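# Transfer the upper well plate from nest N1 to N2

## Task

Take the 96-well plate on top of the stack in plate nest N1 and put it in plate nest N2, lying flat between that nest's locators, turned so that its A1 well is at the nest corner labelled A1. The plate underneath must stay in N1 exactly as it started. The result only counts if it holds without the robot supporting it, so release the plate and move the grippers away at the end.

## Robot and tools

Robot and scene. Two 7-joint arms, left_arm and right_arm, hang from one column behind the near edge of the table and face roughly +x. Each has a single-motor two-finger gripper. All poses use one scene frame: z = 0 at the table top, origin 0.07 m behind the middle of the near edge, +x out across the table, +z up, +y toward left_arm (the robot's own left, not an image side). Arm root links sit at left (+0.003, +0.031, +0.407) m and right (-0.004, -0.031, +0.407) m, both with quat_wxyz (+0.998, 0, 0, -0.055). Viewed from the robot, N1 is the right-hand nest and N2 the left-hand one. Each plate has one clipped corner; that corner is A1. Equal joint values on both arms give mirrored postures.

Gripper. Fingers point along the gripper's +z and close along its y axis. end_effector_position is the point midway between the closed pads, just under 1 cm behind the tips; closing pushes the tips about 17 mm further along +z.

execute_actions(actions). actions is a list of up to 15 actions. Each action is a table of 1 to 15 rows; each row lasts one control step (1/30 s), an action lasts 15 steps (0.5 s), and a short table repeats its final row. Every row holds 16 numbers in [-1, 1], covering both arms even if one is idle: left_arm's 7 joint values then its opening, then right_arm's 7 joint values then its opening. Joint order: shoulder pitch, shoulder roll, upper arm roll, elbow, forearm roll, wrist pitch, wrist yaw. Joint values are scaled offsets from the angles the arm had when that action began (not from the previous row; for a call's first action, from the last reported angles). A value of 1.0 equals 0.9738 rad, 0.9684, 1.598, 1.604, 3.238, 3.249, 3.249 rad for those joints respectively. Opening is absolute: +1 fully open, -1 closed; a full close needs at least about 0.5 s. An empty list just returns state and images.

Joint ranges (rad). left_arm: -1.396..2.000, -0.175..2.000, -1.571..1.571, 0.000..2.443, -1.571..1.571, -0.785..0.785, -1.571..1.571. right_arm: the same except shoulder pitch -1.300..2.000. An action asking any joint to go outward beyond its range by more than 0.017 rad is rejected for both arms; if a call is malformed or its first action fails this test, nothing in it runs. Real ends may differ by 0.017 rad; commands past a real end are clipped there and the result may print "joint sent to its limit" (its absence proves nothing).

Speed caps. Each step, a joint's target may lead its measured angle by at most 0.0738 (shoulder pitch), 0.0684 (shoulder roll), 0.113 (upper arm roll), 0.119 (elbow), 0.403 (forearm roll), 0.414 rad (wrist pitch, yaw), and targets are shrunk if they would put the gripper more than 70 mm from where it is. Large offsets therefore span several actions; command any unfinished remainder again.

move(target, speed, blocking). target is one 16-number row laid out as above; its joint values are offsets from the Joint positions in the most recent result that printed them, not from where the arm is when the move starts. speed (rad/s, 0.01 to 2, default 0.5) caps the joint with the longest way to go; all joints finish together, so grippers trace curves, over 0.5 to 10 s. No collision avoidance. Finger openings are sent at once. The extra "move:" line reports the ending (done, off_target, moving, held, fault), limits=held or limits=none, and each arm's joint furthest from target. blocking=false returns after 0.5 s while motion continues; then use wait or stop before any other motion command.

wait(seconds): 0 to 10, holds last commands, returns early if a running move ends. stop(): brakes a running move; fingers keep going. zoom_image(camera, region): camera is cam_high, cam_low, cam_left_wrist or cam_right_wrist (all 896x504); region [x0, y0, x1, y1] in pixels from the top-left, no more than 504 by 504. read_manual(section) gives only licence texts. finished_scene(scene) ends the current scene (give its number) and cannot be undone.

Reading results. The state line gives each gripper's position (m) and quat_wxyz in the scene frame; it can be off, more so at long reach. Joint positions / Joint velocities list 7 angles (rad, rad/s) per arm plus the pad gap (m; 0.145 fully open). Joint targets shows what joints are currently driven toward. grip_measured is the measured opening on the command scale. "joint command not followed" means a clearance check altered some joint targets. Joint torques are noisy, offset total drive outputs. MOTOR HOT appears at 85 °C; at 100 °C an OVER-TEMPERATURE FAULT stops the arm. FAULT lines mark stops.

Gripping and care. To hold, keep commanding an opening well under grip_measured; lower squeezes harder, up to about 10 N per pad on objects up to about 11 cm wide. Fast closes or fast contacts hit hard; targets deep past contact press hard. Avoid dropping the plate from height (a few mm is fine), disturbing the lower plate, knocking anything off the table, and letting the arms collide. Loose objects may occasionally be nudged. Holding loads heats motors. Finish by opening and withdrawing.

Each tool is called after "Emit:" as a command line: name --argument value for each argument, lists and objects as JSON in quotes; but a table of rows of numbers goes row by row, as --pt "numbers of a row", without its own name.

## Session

Emit:
execute_actions --actions '[]'

Scene clock: 0.00 s.
left_arm: end_effector_position=(+0.3957, +0.1148, +0.1473) grip_measured=+1.00 end_effector_quat_wxyz=(+0.400, +0.166, +0.719, -0.544) | right_arm: end_effector_position=(+0.2356, +0.0847, +0.2656) grip_measured=+1.00 end_effector_quat_wxyz=(+0.105, +0.088, +0.935, +0.326)
Joint positions: left_arm=[ 0.791  0.663 -1.293  0.635 -1.524 -0.066 -1.142  0.145] | right_arm=[ 0.99   0.119 -1.104  1.9   -0.646 -0.005  1.386  0.145]
Joint velocities: left_arm=[-0.033 -0.055 -0.012 -0.017 -0.007 -0.066  0.007  0.   ] | right_arm=[-0.055  0.011 -0.007 -0.007  0.022 -0.022  0.022 -0.   ]
Joint torques (N m, as the arm reports them, + toward a larger angle): no reading
Motor temperatures (°C, as the motors report them): left_arm=[32 32 32 32 32 32 32] | right_arm=[34 33 32 32 34 32 31]
Joint targets: left_arm=[0.791 0.663 -1.293 0.635 -1.524 -0.066 -1.142] | right_arm=[0.990 0.119 -1.104 1.900 -0.646 -0.005 1.386]

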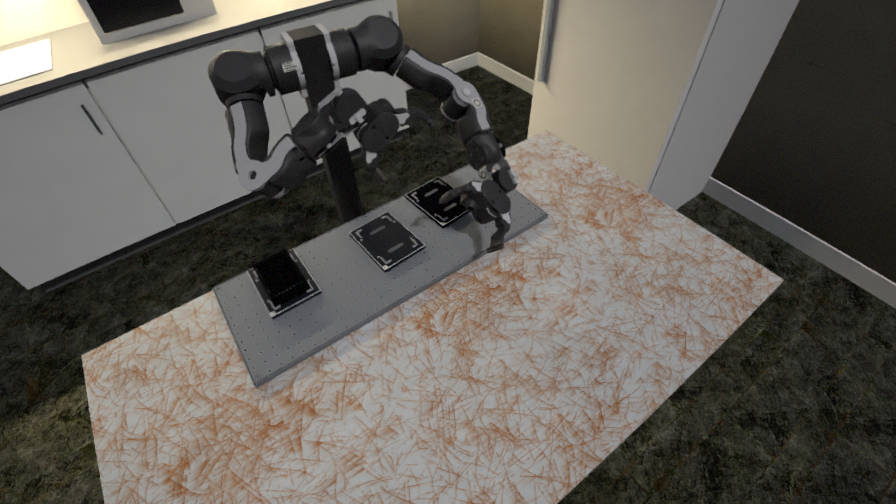

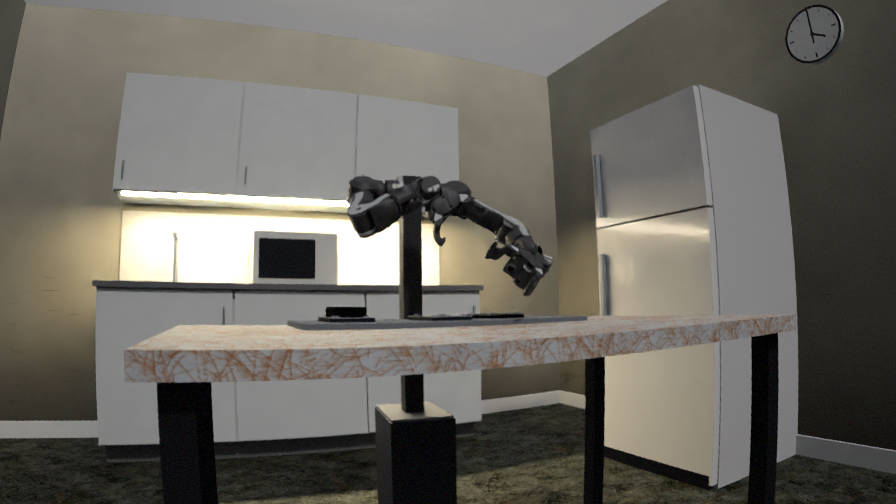

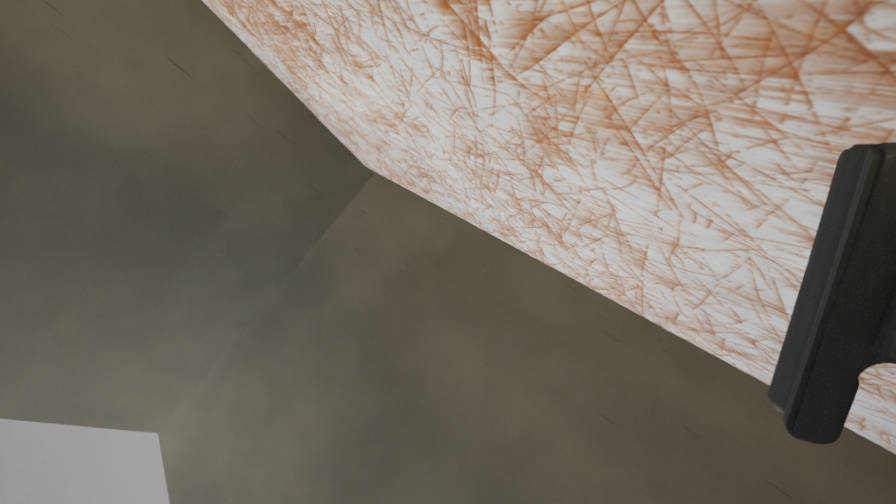

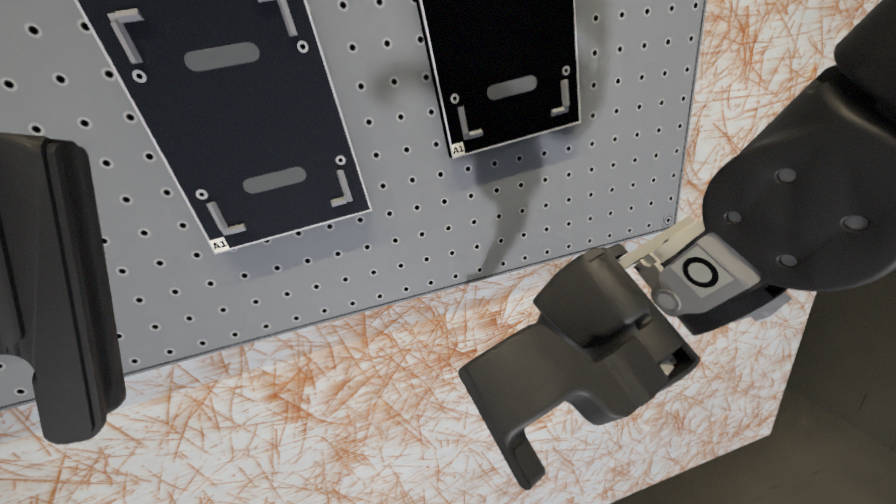

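Emit:
zoom_image --camera "cam_high" --region '[240,240,330,325]'

Emit:
zoom_image --camera "cam_high" --region '[340,170,490,280]'

Emit:
zoom_image --camera "cam_low" --region '[310,295,390,330]'

Region (240, 240, 330, 325) of cam_high's 896x504 image, scaled by 5.600, with more detail than that image has.

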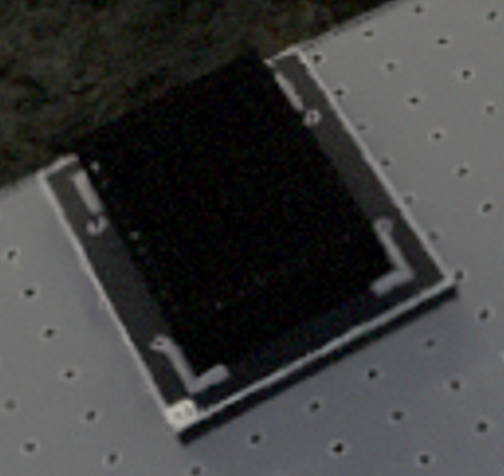

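Region (340, 170, 490, 280) of cam_high's 896x504 image, scaled by 3.360, with more detail than that image has; it fills the top 370 rows of this view, and the rest is white.

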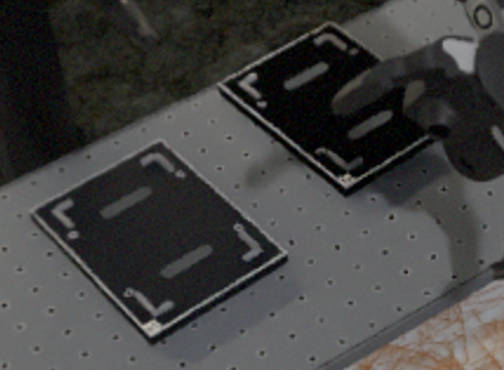

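Region (310, 295, 390, 330) of cam_low's 896x504 image, scaled by 6.300, with more detail than that image has; it fills the top 220 rows of this view, and the rest is white.

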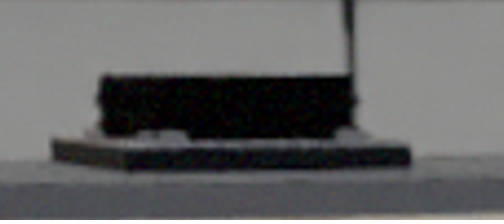

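Emit:
move --target '[-0.299,0.606,0.215,0.539,0.162,-0.072,0.198,1,-0.079,1,-0.203,0.107,-0.026,-0.223,-0.079,0.6]' --speed 0.7

Scene clock: 3.10 s.
left_arm: end_effector_position=(+0.3644, +0.1727, +0.2286) grip_measured=+1.00 end_effector_quat_wxyz=(+0.358, -0.085, +0.761, -0.533) | right_arm: end_effector_position=(+0.1745, -0.1738, +0.1319) grip_measured=+0.60 end_effector_quat_wxyz=(+0.009, -0.048, +0.998, +0.049)
Joint positions: left_arm=[ 0.503  1.25  -0.952  1.499 -1.001 -0.297 -0.505  0.145] | right_arm=[ 0.914  1.088 -1.425  2.069 -0.728 -0.726  1.135  0.119]
Joint velocities: left_arm=[-0.033  0.055 -0.002  0.012  0.007 -0.051  0.007  0.   ] | right_arm=[ 0.033 -0.055 -0.007  0.007  0.022 -0.022 -0.007 -0.   ]
Joint torques (N m, as the arm reports them, + toward a larger angle): left_arm=[ 4.38  4.73  3.72  1.16  0.31  0.08 -0.28] | right_arm=[ 4.19  2.14  2.11  1.48 -0.02 -0.12 -0.15]
Motor temperatures (°C, as the motors report them): left_arm=[32 32 32 32 32 32 32] | right_arm=[34 33 32 32 34 32 31]
Joint targets: left_arm=[0.500 1.250 -0.949 1.500 -1.000 -0.300 -0.499] | right_arm=[0.913 1.087 -1.428 2.071 -0.730 -0.729 1.129]
move: done; limits=none; left_arm: farthest joint: the wrist yaw, 0.006 radians from its target (0.644 radians at the start); right_arm: farthest joint: the wrist yaw, 0.006 radians from its target (0.257 radians at the start)

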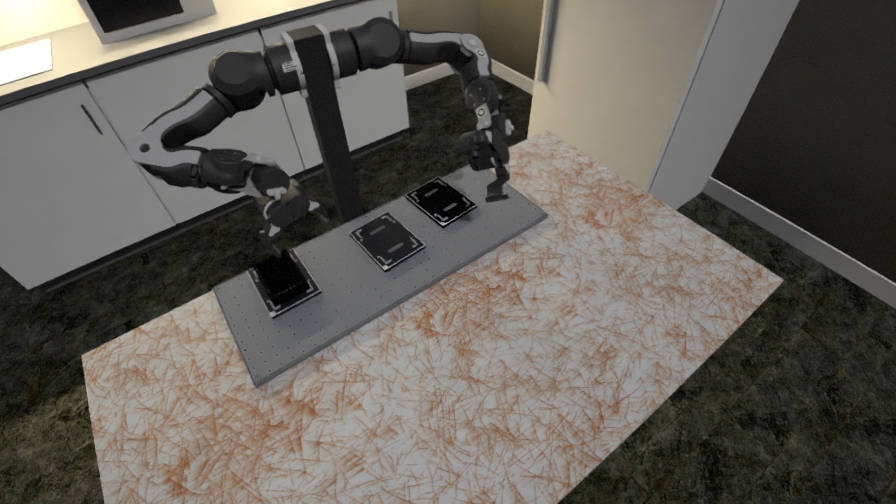

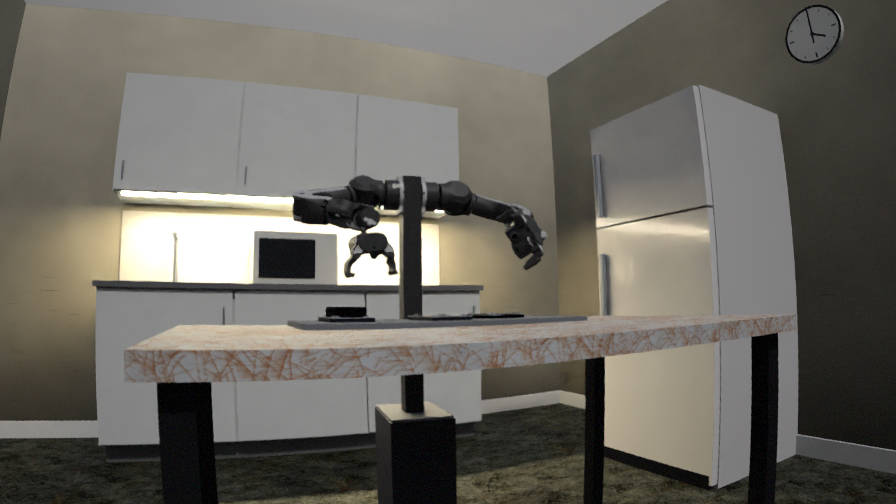

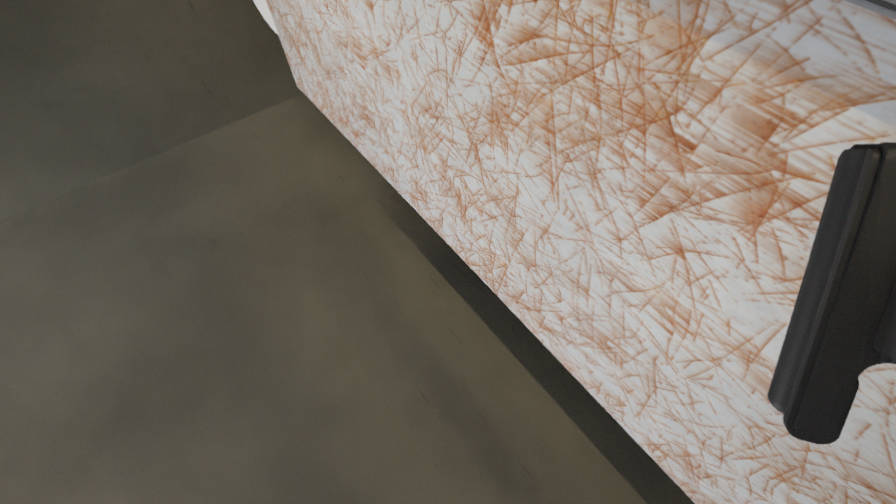

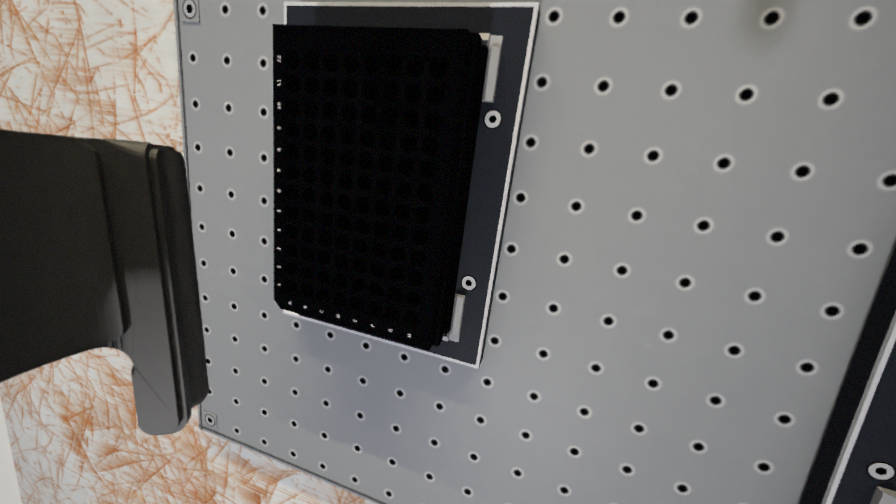

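Emit:
zoom_image --camera "cam_right_wrist" --region '[255,0,555,380]'

Region (255, 0, 555, 380) of cam_right_wrist's 896x504 image, scaled by 1.326, with more detail than that image has; it fills the left 398 columns of this view, and the rest is white.

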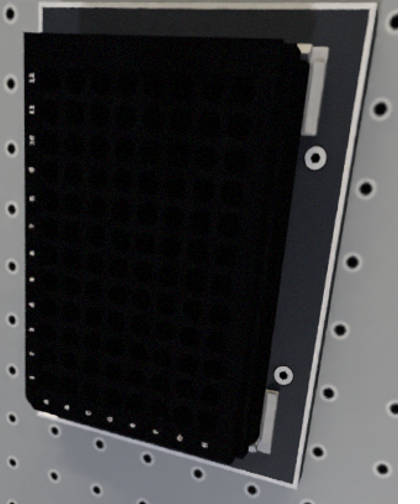

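Emit:
move --target '[-0.014,-0.04,0.013,0.392,0.127,-0.07,0.579,0.5,-0.237,0.107,0.056,-0.132,-0.099,-0.009,-0.091,0.45]' --speed 1.0

Scene clock: 7.67 s.
left_arm: end_effector_position=(+0.2018, +0.1792, +0.1406) grip_measured=+0.50 end_effector_quat_wxyz=(+0.002, -0.046, +0.999, -0.003) | right_arm: end_effector_position=(+0.1716, -0.2409, +0.0833) grip_measured=+0.45 end_effector_quat_wxyz=(+0.013, +0.017, +1.000, +0.014)
Joint positions: left_arm=[ 0.491  1.213 -0.935  2.126 -0.592 -0.522  1.371  0.112] | right_arm=[ 0.684  1.189 -1.34   1.859 -1.047 -0.753  0.845  0.108]
Joint velocities: left_arm=[-0.033 -0.077  0.007 -0.017  0.022  0.007 -0.037  0.   ] | right_arm=[-0.011 -0.011  0.002 -0.012 -0.051  0.037 -0.022 -0.   ]
Joint torques (N m, as the arm reports them, + toward a larger angle): left_arm=[ 3.3   2.89  3.12  1.79  0.13 -0.11  0.2 ] | right_arm=[ 3.58  4.89  3.58  0.8  -0.05 -0.12 -0.12]
Motor temperatures (°C, as the motors report them): left_arm=[32 32 32 32 32 32 32] | right_arm=[34 33 32 32 34 32 31]
Joint targets: left_arm=[0.489 1.211 -0.931 2.128 -0.590 -0.525 1.376] | right_arm=[0.683 1.192 -1.336 1.858 -1.049 -0.756 0.839]
move: done; limits=none; left_arm: farthest joint: the wrist yaw, 0.005 radians from its target (1.881 radians at the start); right_arm: farthest joint: the upper arm roll, 0.005 radians from its target (0.090 radians at the start)

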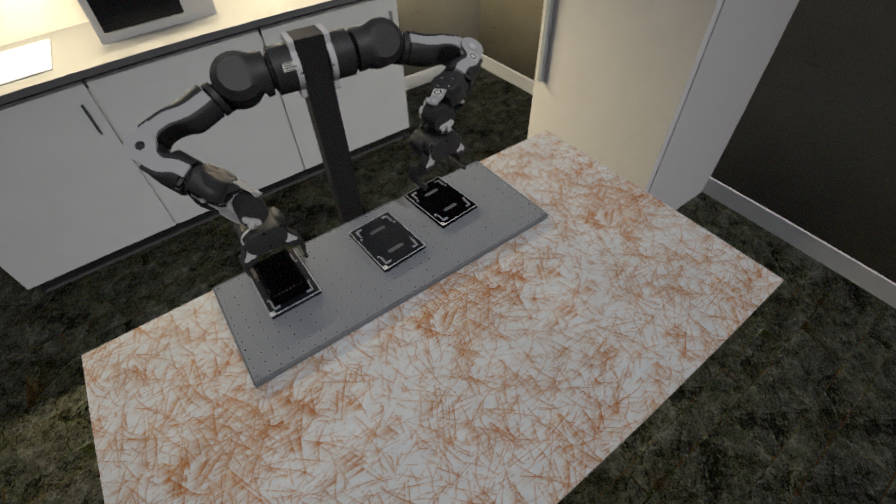

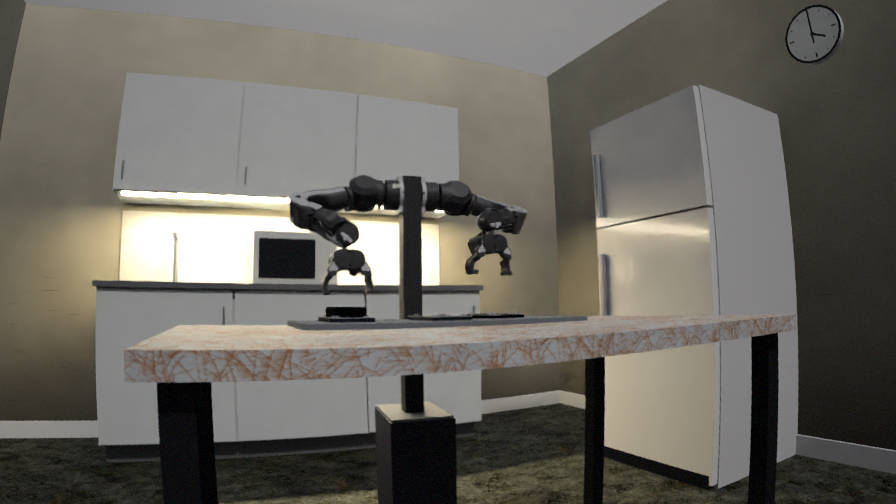

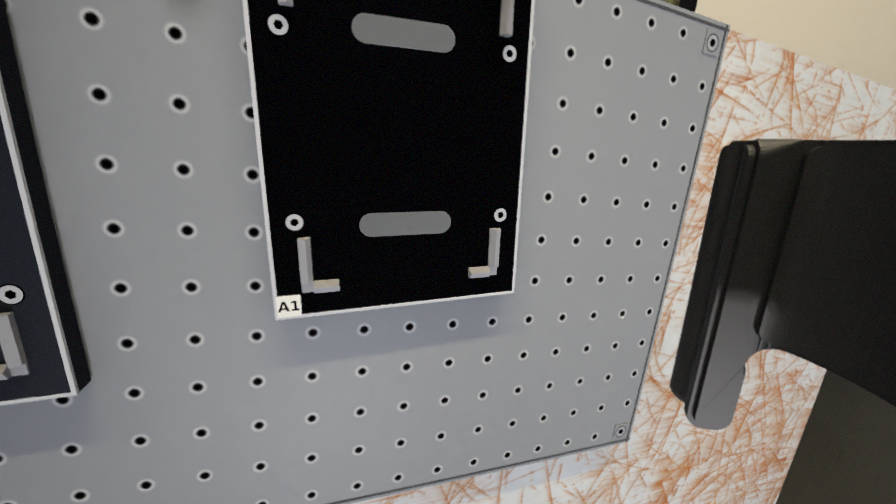

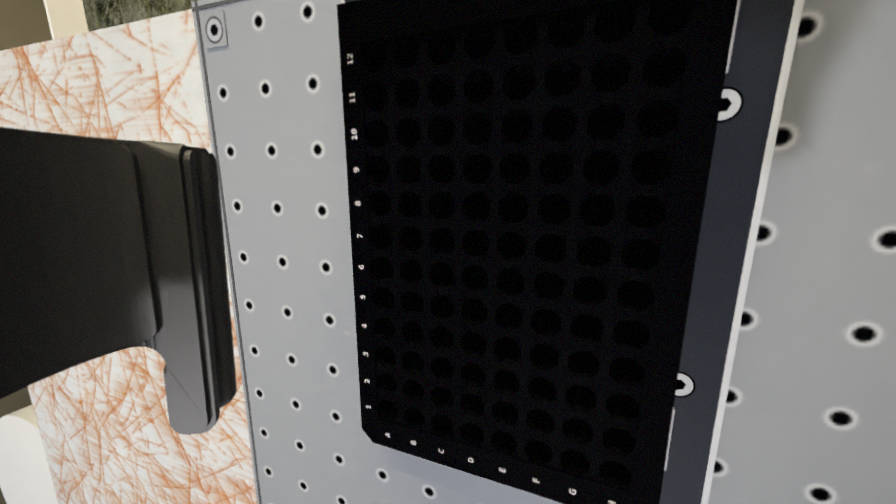

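Emit:
move --target '[0,0,0,0,0,0,0,0.5,-0.0195,-0.0496,-0.049,-0.0306,-0.0204,0.0138,-0.008,0.45]' --speed 0.2

Emit:
zoom_image --camera "cam_low" --region '[310,285,390,330]'

Scene clock: 9.77 s.
left_arm: end_effector_position=(+0.2018, +0.1792, +0.1406) grip_measured=+0.50 end_effector_quat_wxyz=(+0.002, -0.046, +0.999, -0.003) | right_arm: end_effector_position=(+0.1599, -0.2395, +0.0604) grip_measured=+0.45 end_effector_quat_wxyz=(-0.002, +0.008, +1.000, +0.001)
Joint positions: left_arm=[ 0.491  1.213 -0.935  2.126 -0.592 -0.522  1.371  0.112] | right_arm=[ 0.666  1.142 -1.417  1.812 -1.111 -0.711  0.825  0.108]
Joint velocities: left_arm=[-0.011 -0.033  0.007 -0.002  0.022  0.007 -0.007  0.   ] | right_arm=[-0.077 -0.011 -0.012  0.002  0.066 -0.051 -0.125  0.   ]
Joint torques (N m, as the arm reports them, + toward a larger angle): left_arm=[ 3.8   3.42  2.33  1.56  0.07 -0.01  0.02] | right_arm=[ 3.92  3.95  2.09  0.93 -0.05  0.03 -0.1 ]
Motor temperatures (°C, as the motors report them): left_arm=[32 32 32 32 32 32 32] | right_arm=[34 33 32 32 34 32 31]
Joint targets: left_arm=[0.491 1.213 -0.935 2.126 -0.592 -0.522 1.371] | right_arm=[0.666 1.141 -1.419 1.810 -1.113 -0.708 0.819]
move: done; limits=none; left_arm: farthest joint: the shoulder pitch, 0.000 radians from its target (0.000 radians at the start); right_arm: farthest joint: the wrist yaw, 0.006 radians from its target (0.026 radians at the start)

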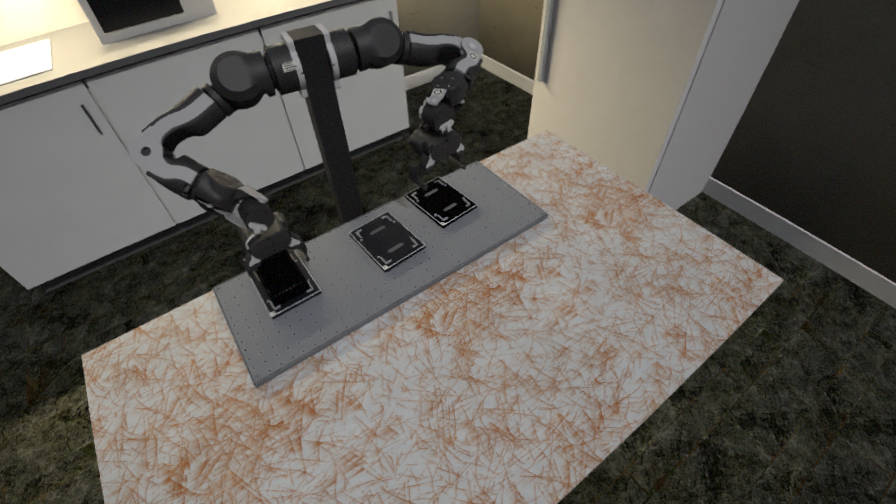

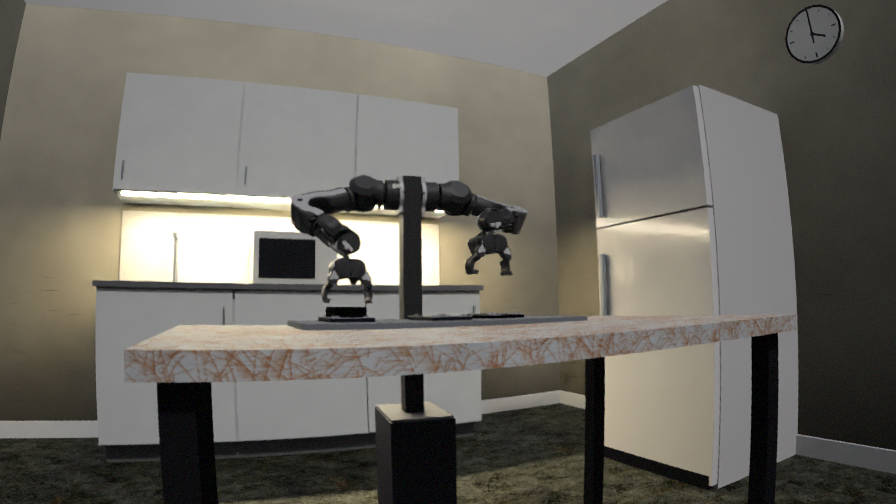

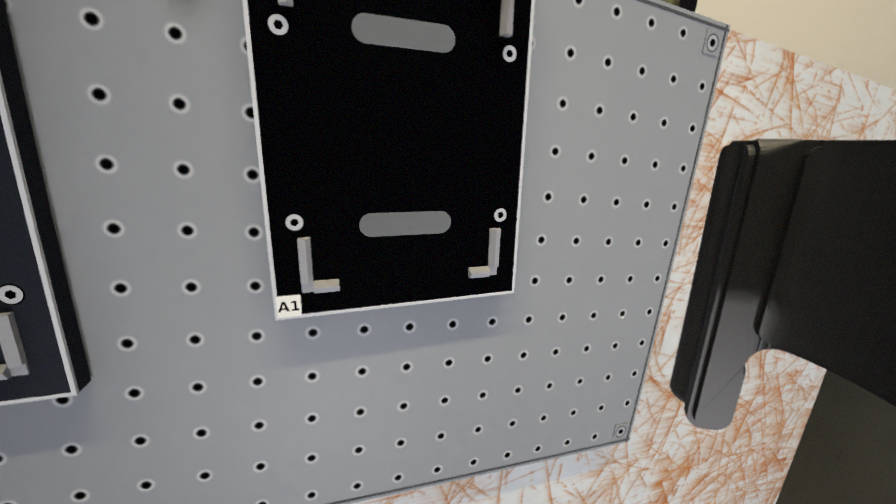

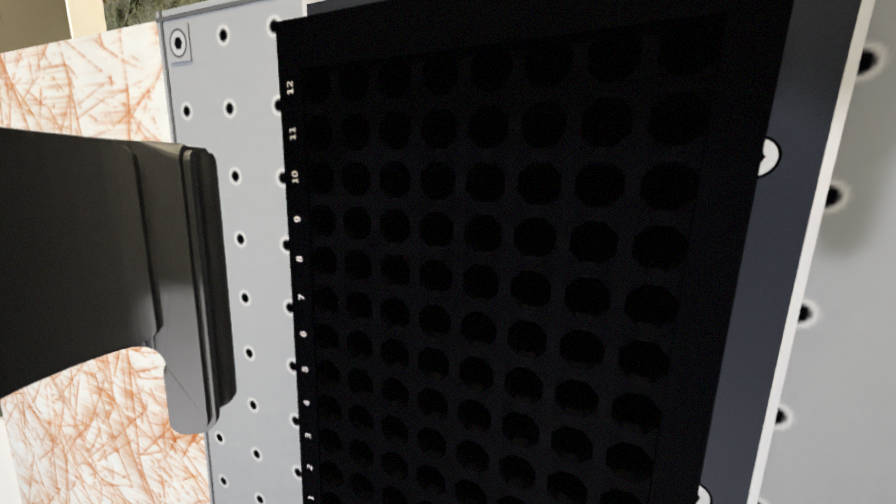

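Region (310, 285, 390, 330) of cam_low's 896x504 image, scaled by 6.300, with more detail than that image has; it fills the top 284 rows of this view, and the rest is white.

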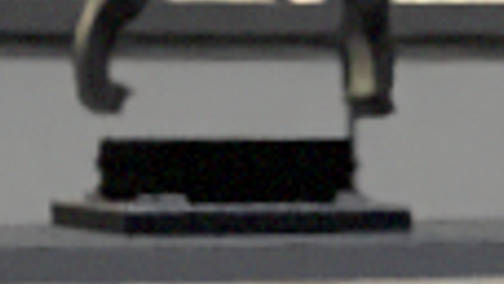

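Emit:
move --target '[0,0,0,0,0,0,0,0.5,-0.0513,-0.0485,0.008,-0.046,-0.019,0.0075,-0.0154,0.3]' --speed 0.12

Emit:
zoom_image --camera "cam_low" --region '[310,285,390,330]'

Scene clock: 11.27 s.
left_arm: end_effector_position=(+0.2018, +0.1792, +0.1406) grip_measured=+0.50 end_effector_quat_wxyz=(+0.002, -0.046, +0.999, -0.003) | right_arm: end_effector_position=(+0.1603, -0.2431, +0.0433) grip_measured=+0.30 end_effector_quat_wxyz=(-0.001, +0.013, +1.000, -0.007)
Joint positions: left_arm=[ 0.491  1.213 -0.935  2.126 -0.592 -0.522  1.371  0.112] | right_arm=[ 0.618  1.098 -1.408  1.738 -1.174 -0.692  0.789  0.098]
Joint velocities: left_arm=[-0.055  0.055  0.002  0.007 -0.007  0.037  0.051  0.   ] | right_arm=[-0.011 -0.055 -0.002  0.007  0.022 -0.007  0.037 -0.   ]
Joint torques (N m, as the arm reports them, + toward a larger angle): left_arm=[ 3.81  3.42  2.27  1.54  0.08 -0.03  0.03] | right_arm=[ 3.36  3.25  3.08  1.09  0.05  0.1  -0.36]
Motor temperatures (°C, as the motors report them): left_arm=[32 32 32 32 32 32 32] | right_arm=[34 33 32 32 34 32 31]
Joint targets: left_arm=[0.491 1.213 -0.935 2.126 -0.592 -0.522 1.371] | right_arm=[0.616 1.095 -1.404 1.738 -1.173 -0.687 0.774]
move: off_target (right_arm); limits=none; left_arm: farthest joint: the shoulder pitch, 0.000 radians from its target (0.000 radians at the start); right_arm: farthest joint: the wrist yaw, 0.014 radians from its target (0.050 radians at the start)

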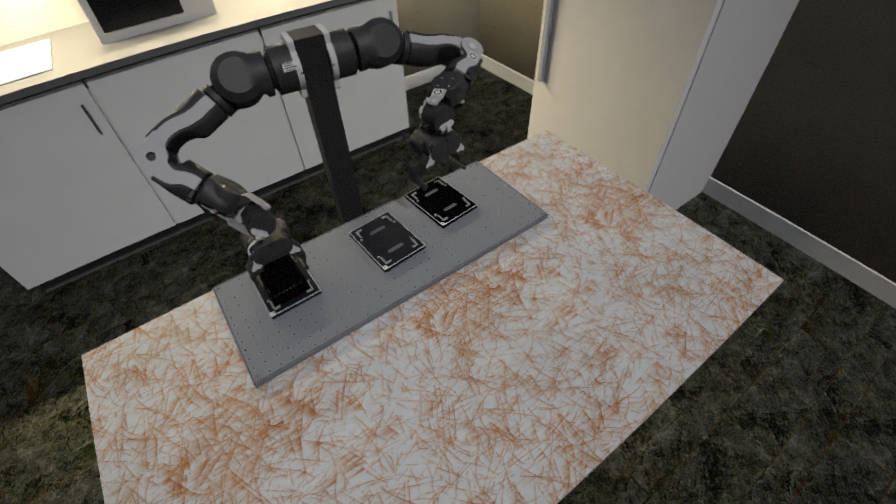

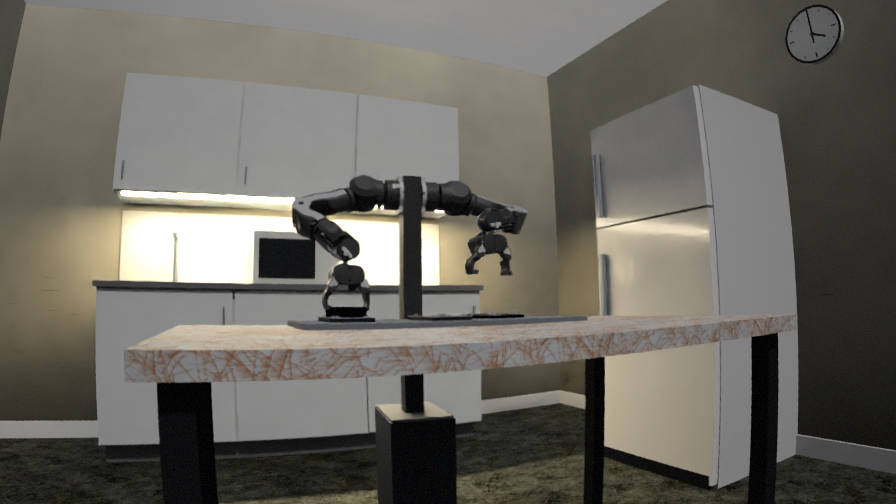

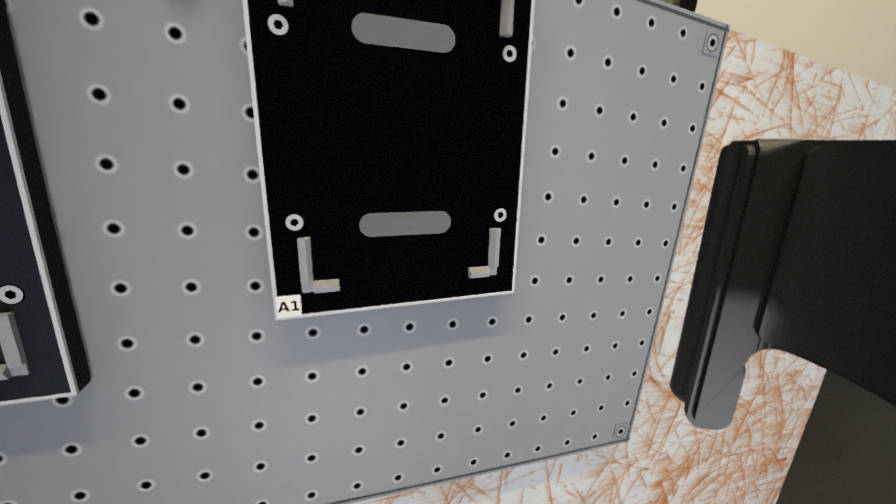

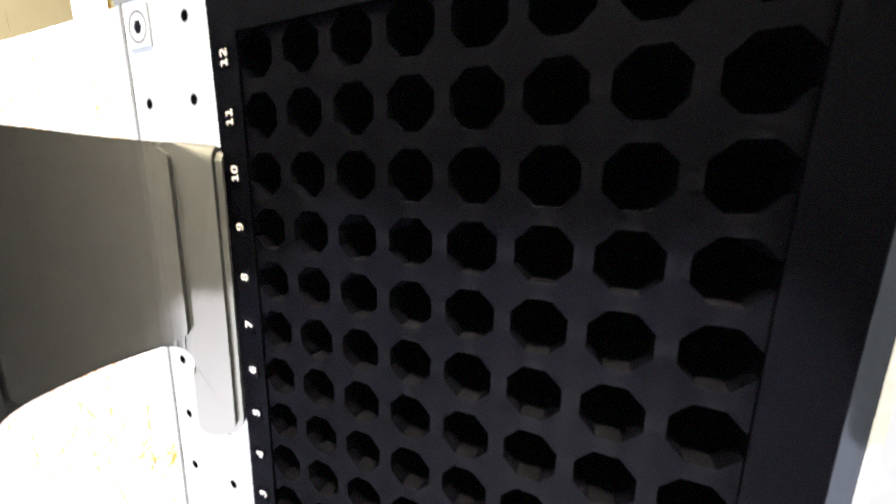

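Region (310, 285, 390, 330) of cam_low's 896x504 image, scaled by 6.300, with more detail than that image has; it fills the top 284 rows of this view, and the rest is white.

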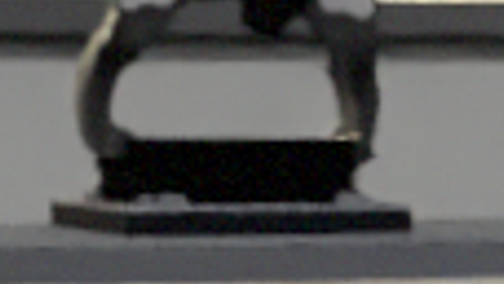

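Emit:
execute_actions --actions '[]'

Scene clock: 12.17 s.
left_arm: end_effector_position=(+0.2018, +0.1792, +0.1406) grip_measured=+0.50 end_effector_quat_wxyz=(+0.002, -0.046, +0.999, -0.003) | right_arm: end_effector_position=(+0.1603, -0.2431, +0.0433) grip_measured=+0.30 end_effector_quat_wxyz=(-0.001, +0.013, +1.000, -0.007)
Joint positions: left_arm=[ 0.491  1.213 -0.935  2.126 -0.592 -0.522  1.371  0.112] | right_arm=[ 0.618  1.098 -1.408  1.738 -1.174 -0.692  0.789  0.098]
Joint velocities: left_arm=[-0.011 -0.033 -0.002  0.012  0.066  0.007 -0.051 -0.   ] | right_arm=[-0.055  0.011  0.012  0.007  0.037  0.037 -0.051  0.   ]
Joint torques (N m, as the arm reports them, + toward a larger angle): left_arm=[ 3.8   3.41  2.35  1.54  0.08 -0.02  0.02] | right_arm=[ 3.36  3.25  3.09  1.08  0.05  0.1  -0.36]
Motor temperatures (°C, as the motors report them): left_arm=[32 32 32 32 32 32 32] | right_arm=[34 33 32 32 34 32 31]
Joint targets: left_arm=[0.491 1.213 -0.935 2.126 -0.592 -0.522 1.371] | right_arm=[0.616 1.095 -1.404 1.738 -1.173 -0.687 0.774]

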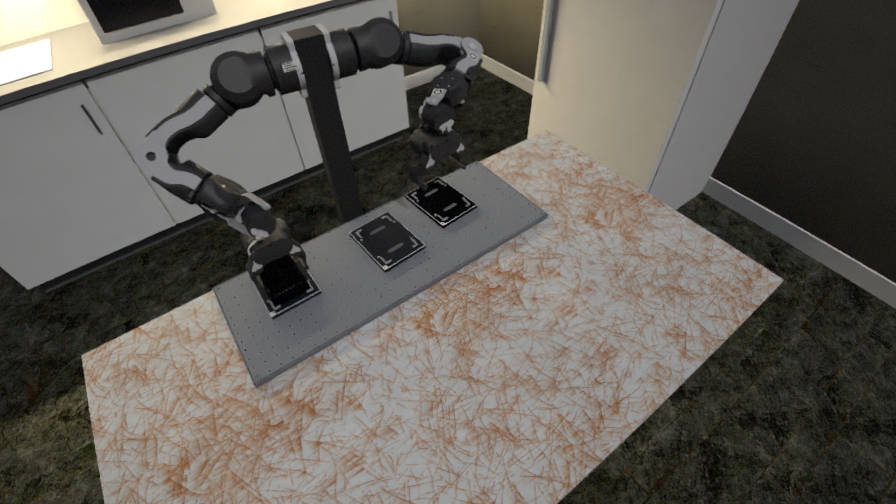

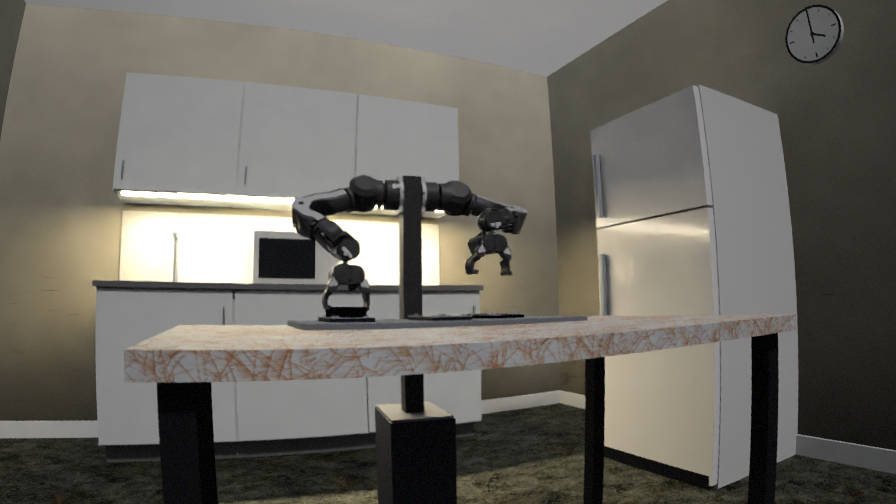

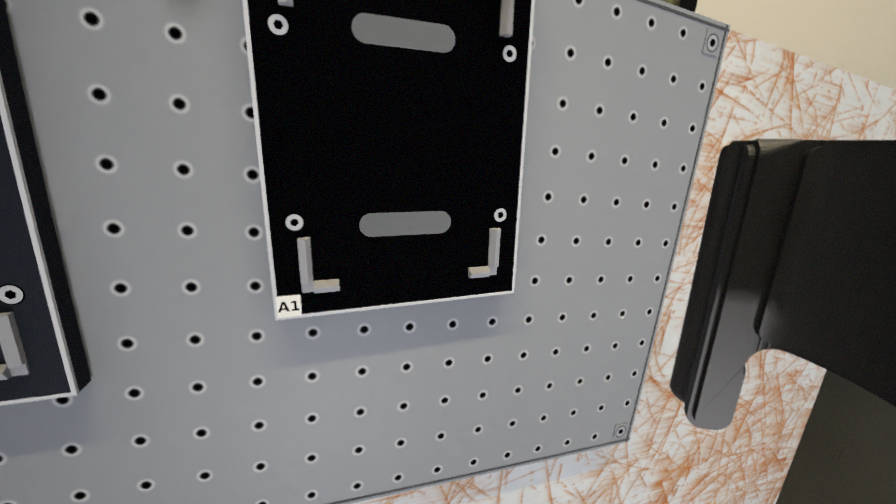

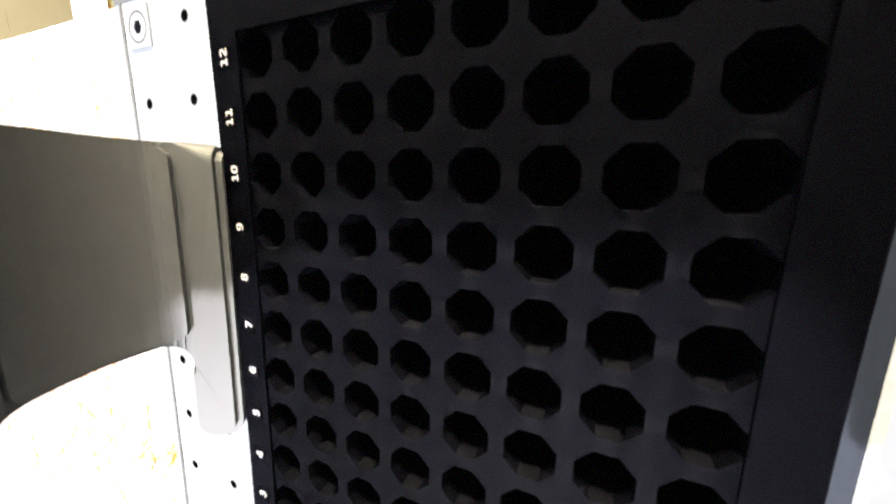

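Emit:
move --target '[0,0,0,0,0,0,0,0.5, 0,-0.009,0,0,0,0,0,0.42]' --speed 0.05

Emit:
zoom_image --camera "cam_low" --region '[310,285,390,330]'

Scene clock: 13.07 s.
left_arm: end_effector_position=(+0.2018, +0.1792, +0.1406) grip_measured=+0.50 end_effector_quat_wxyz=(+0.002, -0.046, +0.999, -0.003) | right_arm: end_effector_position=(+0.1609, -0.2402, +0.0429) grip_measured=+0.42 end_effector_quat_wxyz=(-0.000, +0.011, +1.000, -0.004)
Joint positions: left_arm=[ 0.491  1.213 -0.935  2.126 -0.592 -0.522  1.371  0.112] | right_arm=[ 0.618  1.091 -1.408  1.738 -1.174 -0.692  0.789  0.106]
Joint velocities: left_arm=[-0.011 -0.011 -0.007  0.002  0.037  0.007 -0.051  0.   ] | right_arm=[ 0.011 -0.011  0.002  0.012  0.007 -0.007 -0.081 -0.   ]
Joint torques (N m, as the arm reports them, + toward a larger angle): left_arm=[ 3.81  3.42  2.35  1.57  0.09 -0.03  0.03] | right_arm=[ 3.98  3.77  2.41  1.2   0.01 -0.05  0.07]
Motor temperatures (°C, as the motors report them): left_arm=[32 32 32 32 32 32 32] | right_arm=[34 33 32 32 34 32 31]
Joint targets: left_arm=[0.491 1.213 -0.935 2.126 -0.592 -0.522 1.371] | right_arm=[0.618 1.090 -1.408 1.738 -1.174 -0.692 0.789]
move: done; limits=none; left_arm: farthest joint: the shoulder pitch, 0.000 radians from its target (0.000 radians at the start); right_arm: farthest joint: the shoulder roll, 0.002 radians from its target (0.009 radians at the start)

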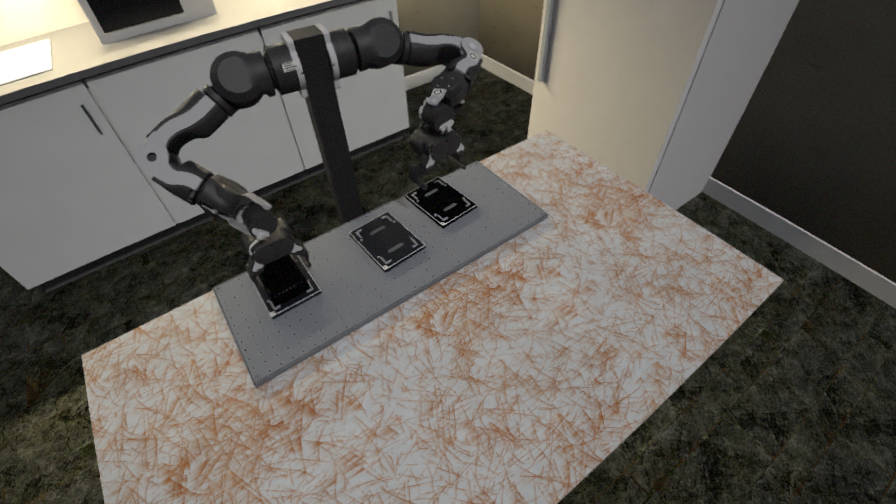

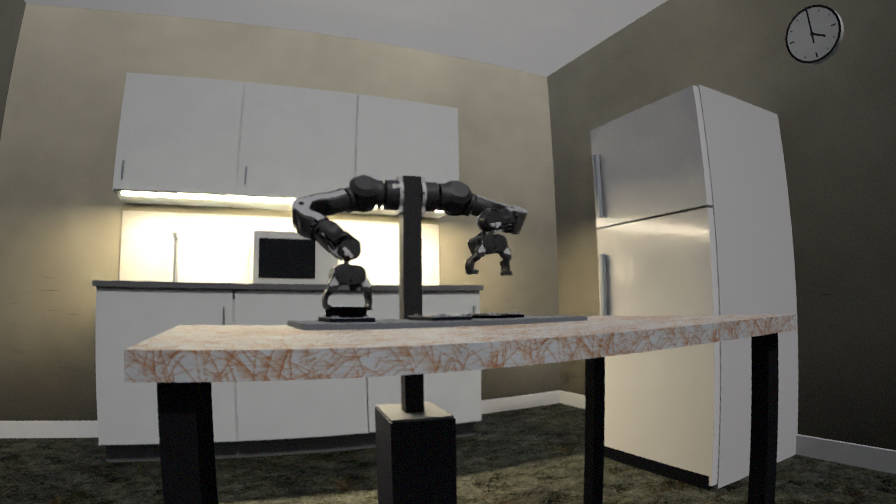

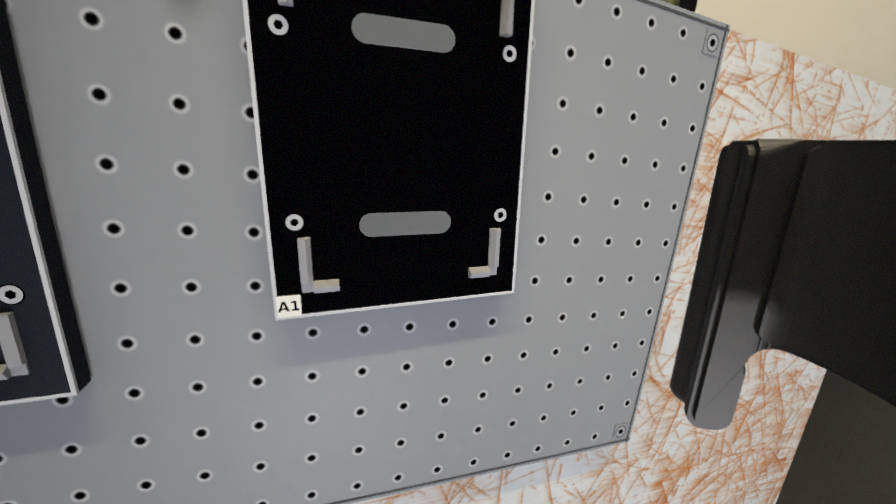

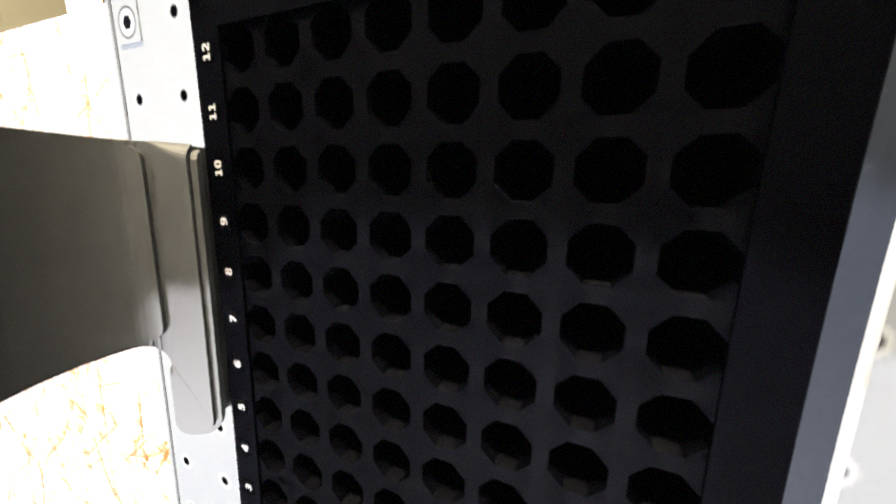

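Region (310, 285, 390, 330) of cam_low's 896x504 image, scaled by 6.300, with more detail than that image has; it fills the top 284 rows of this view, and the rest is white.

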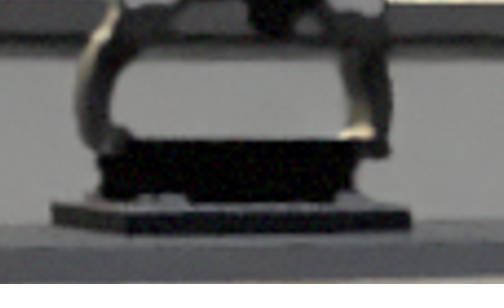

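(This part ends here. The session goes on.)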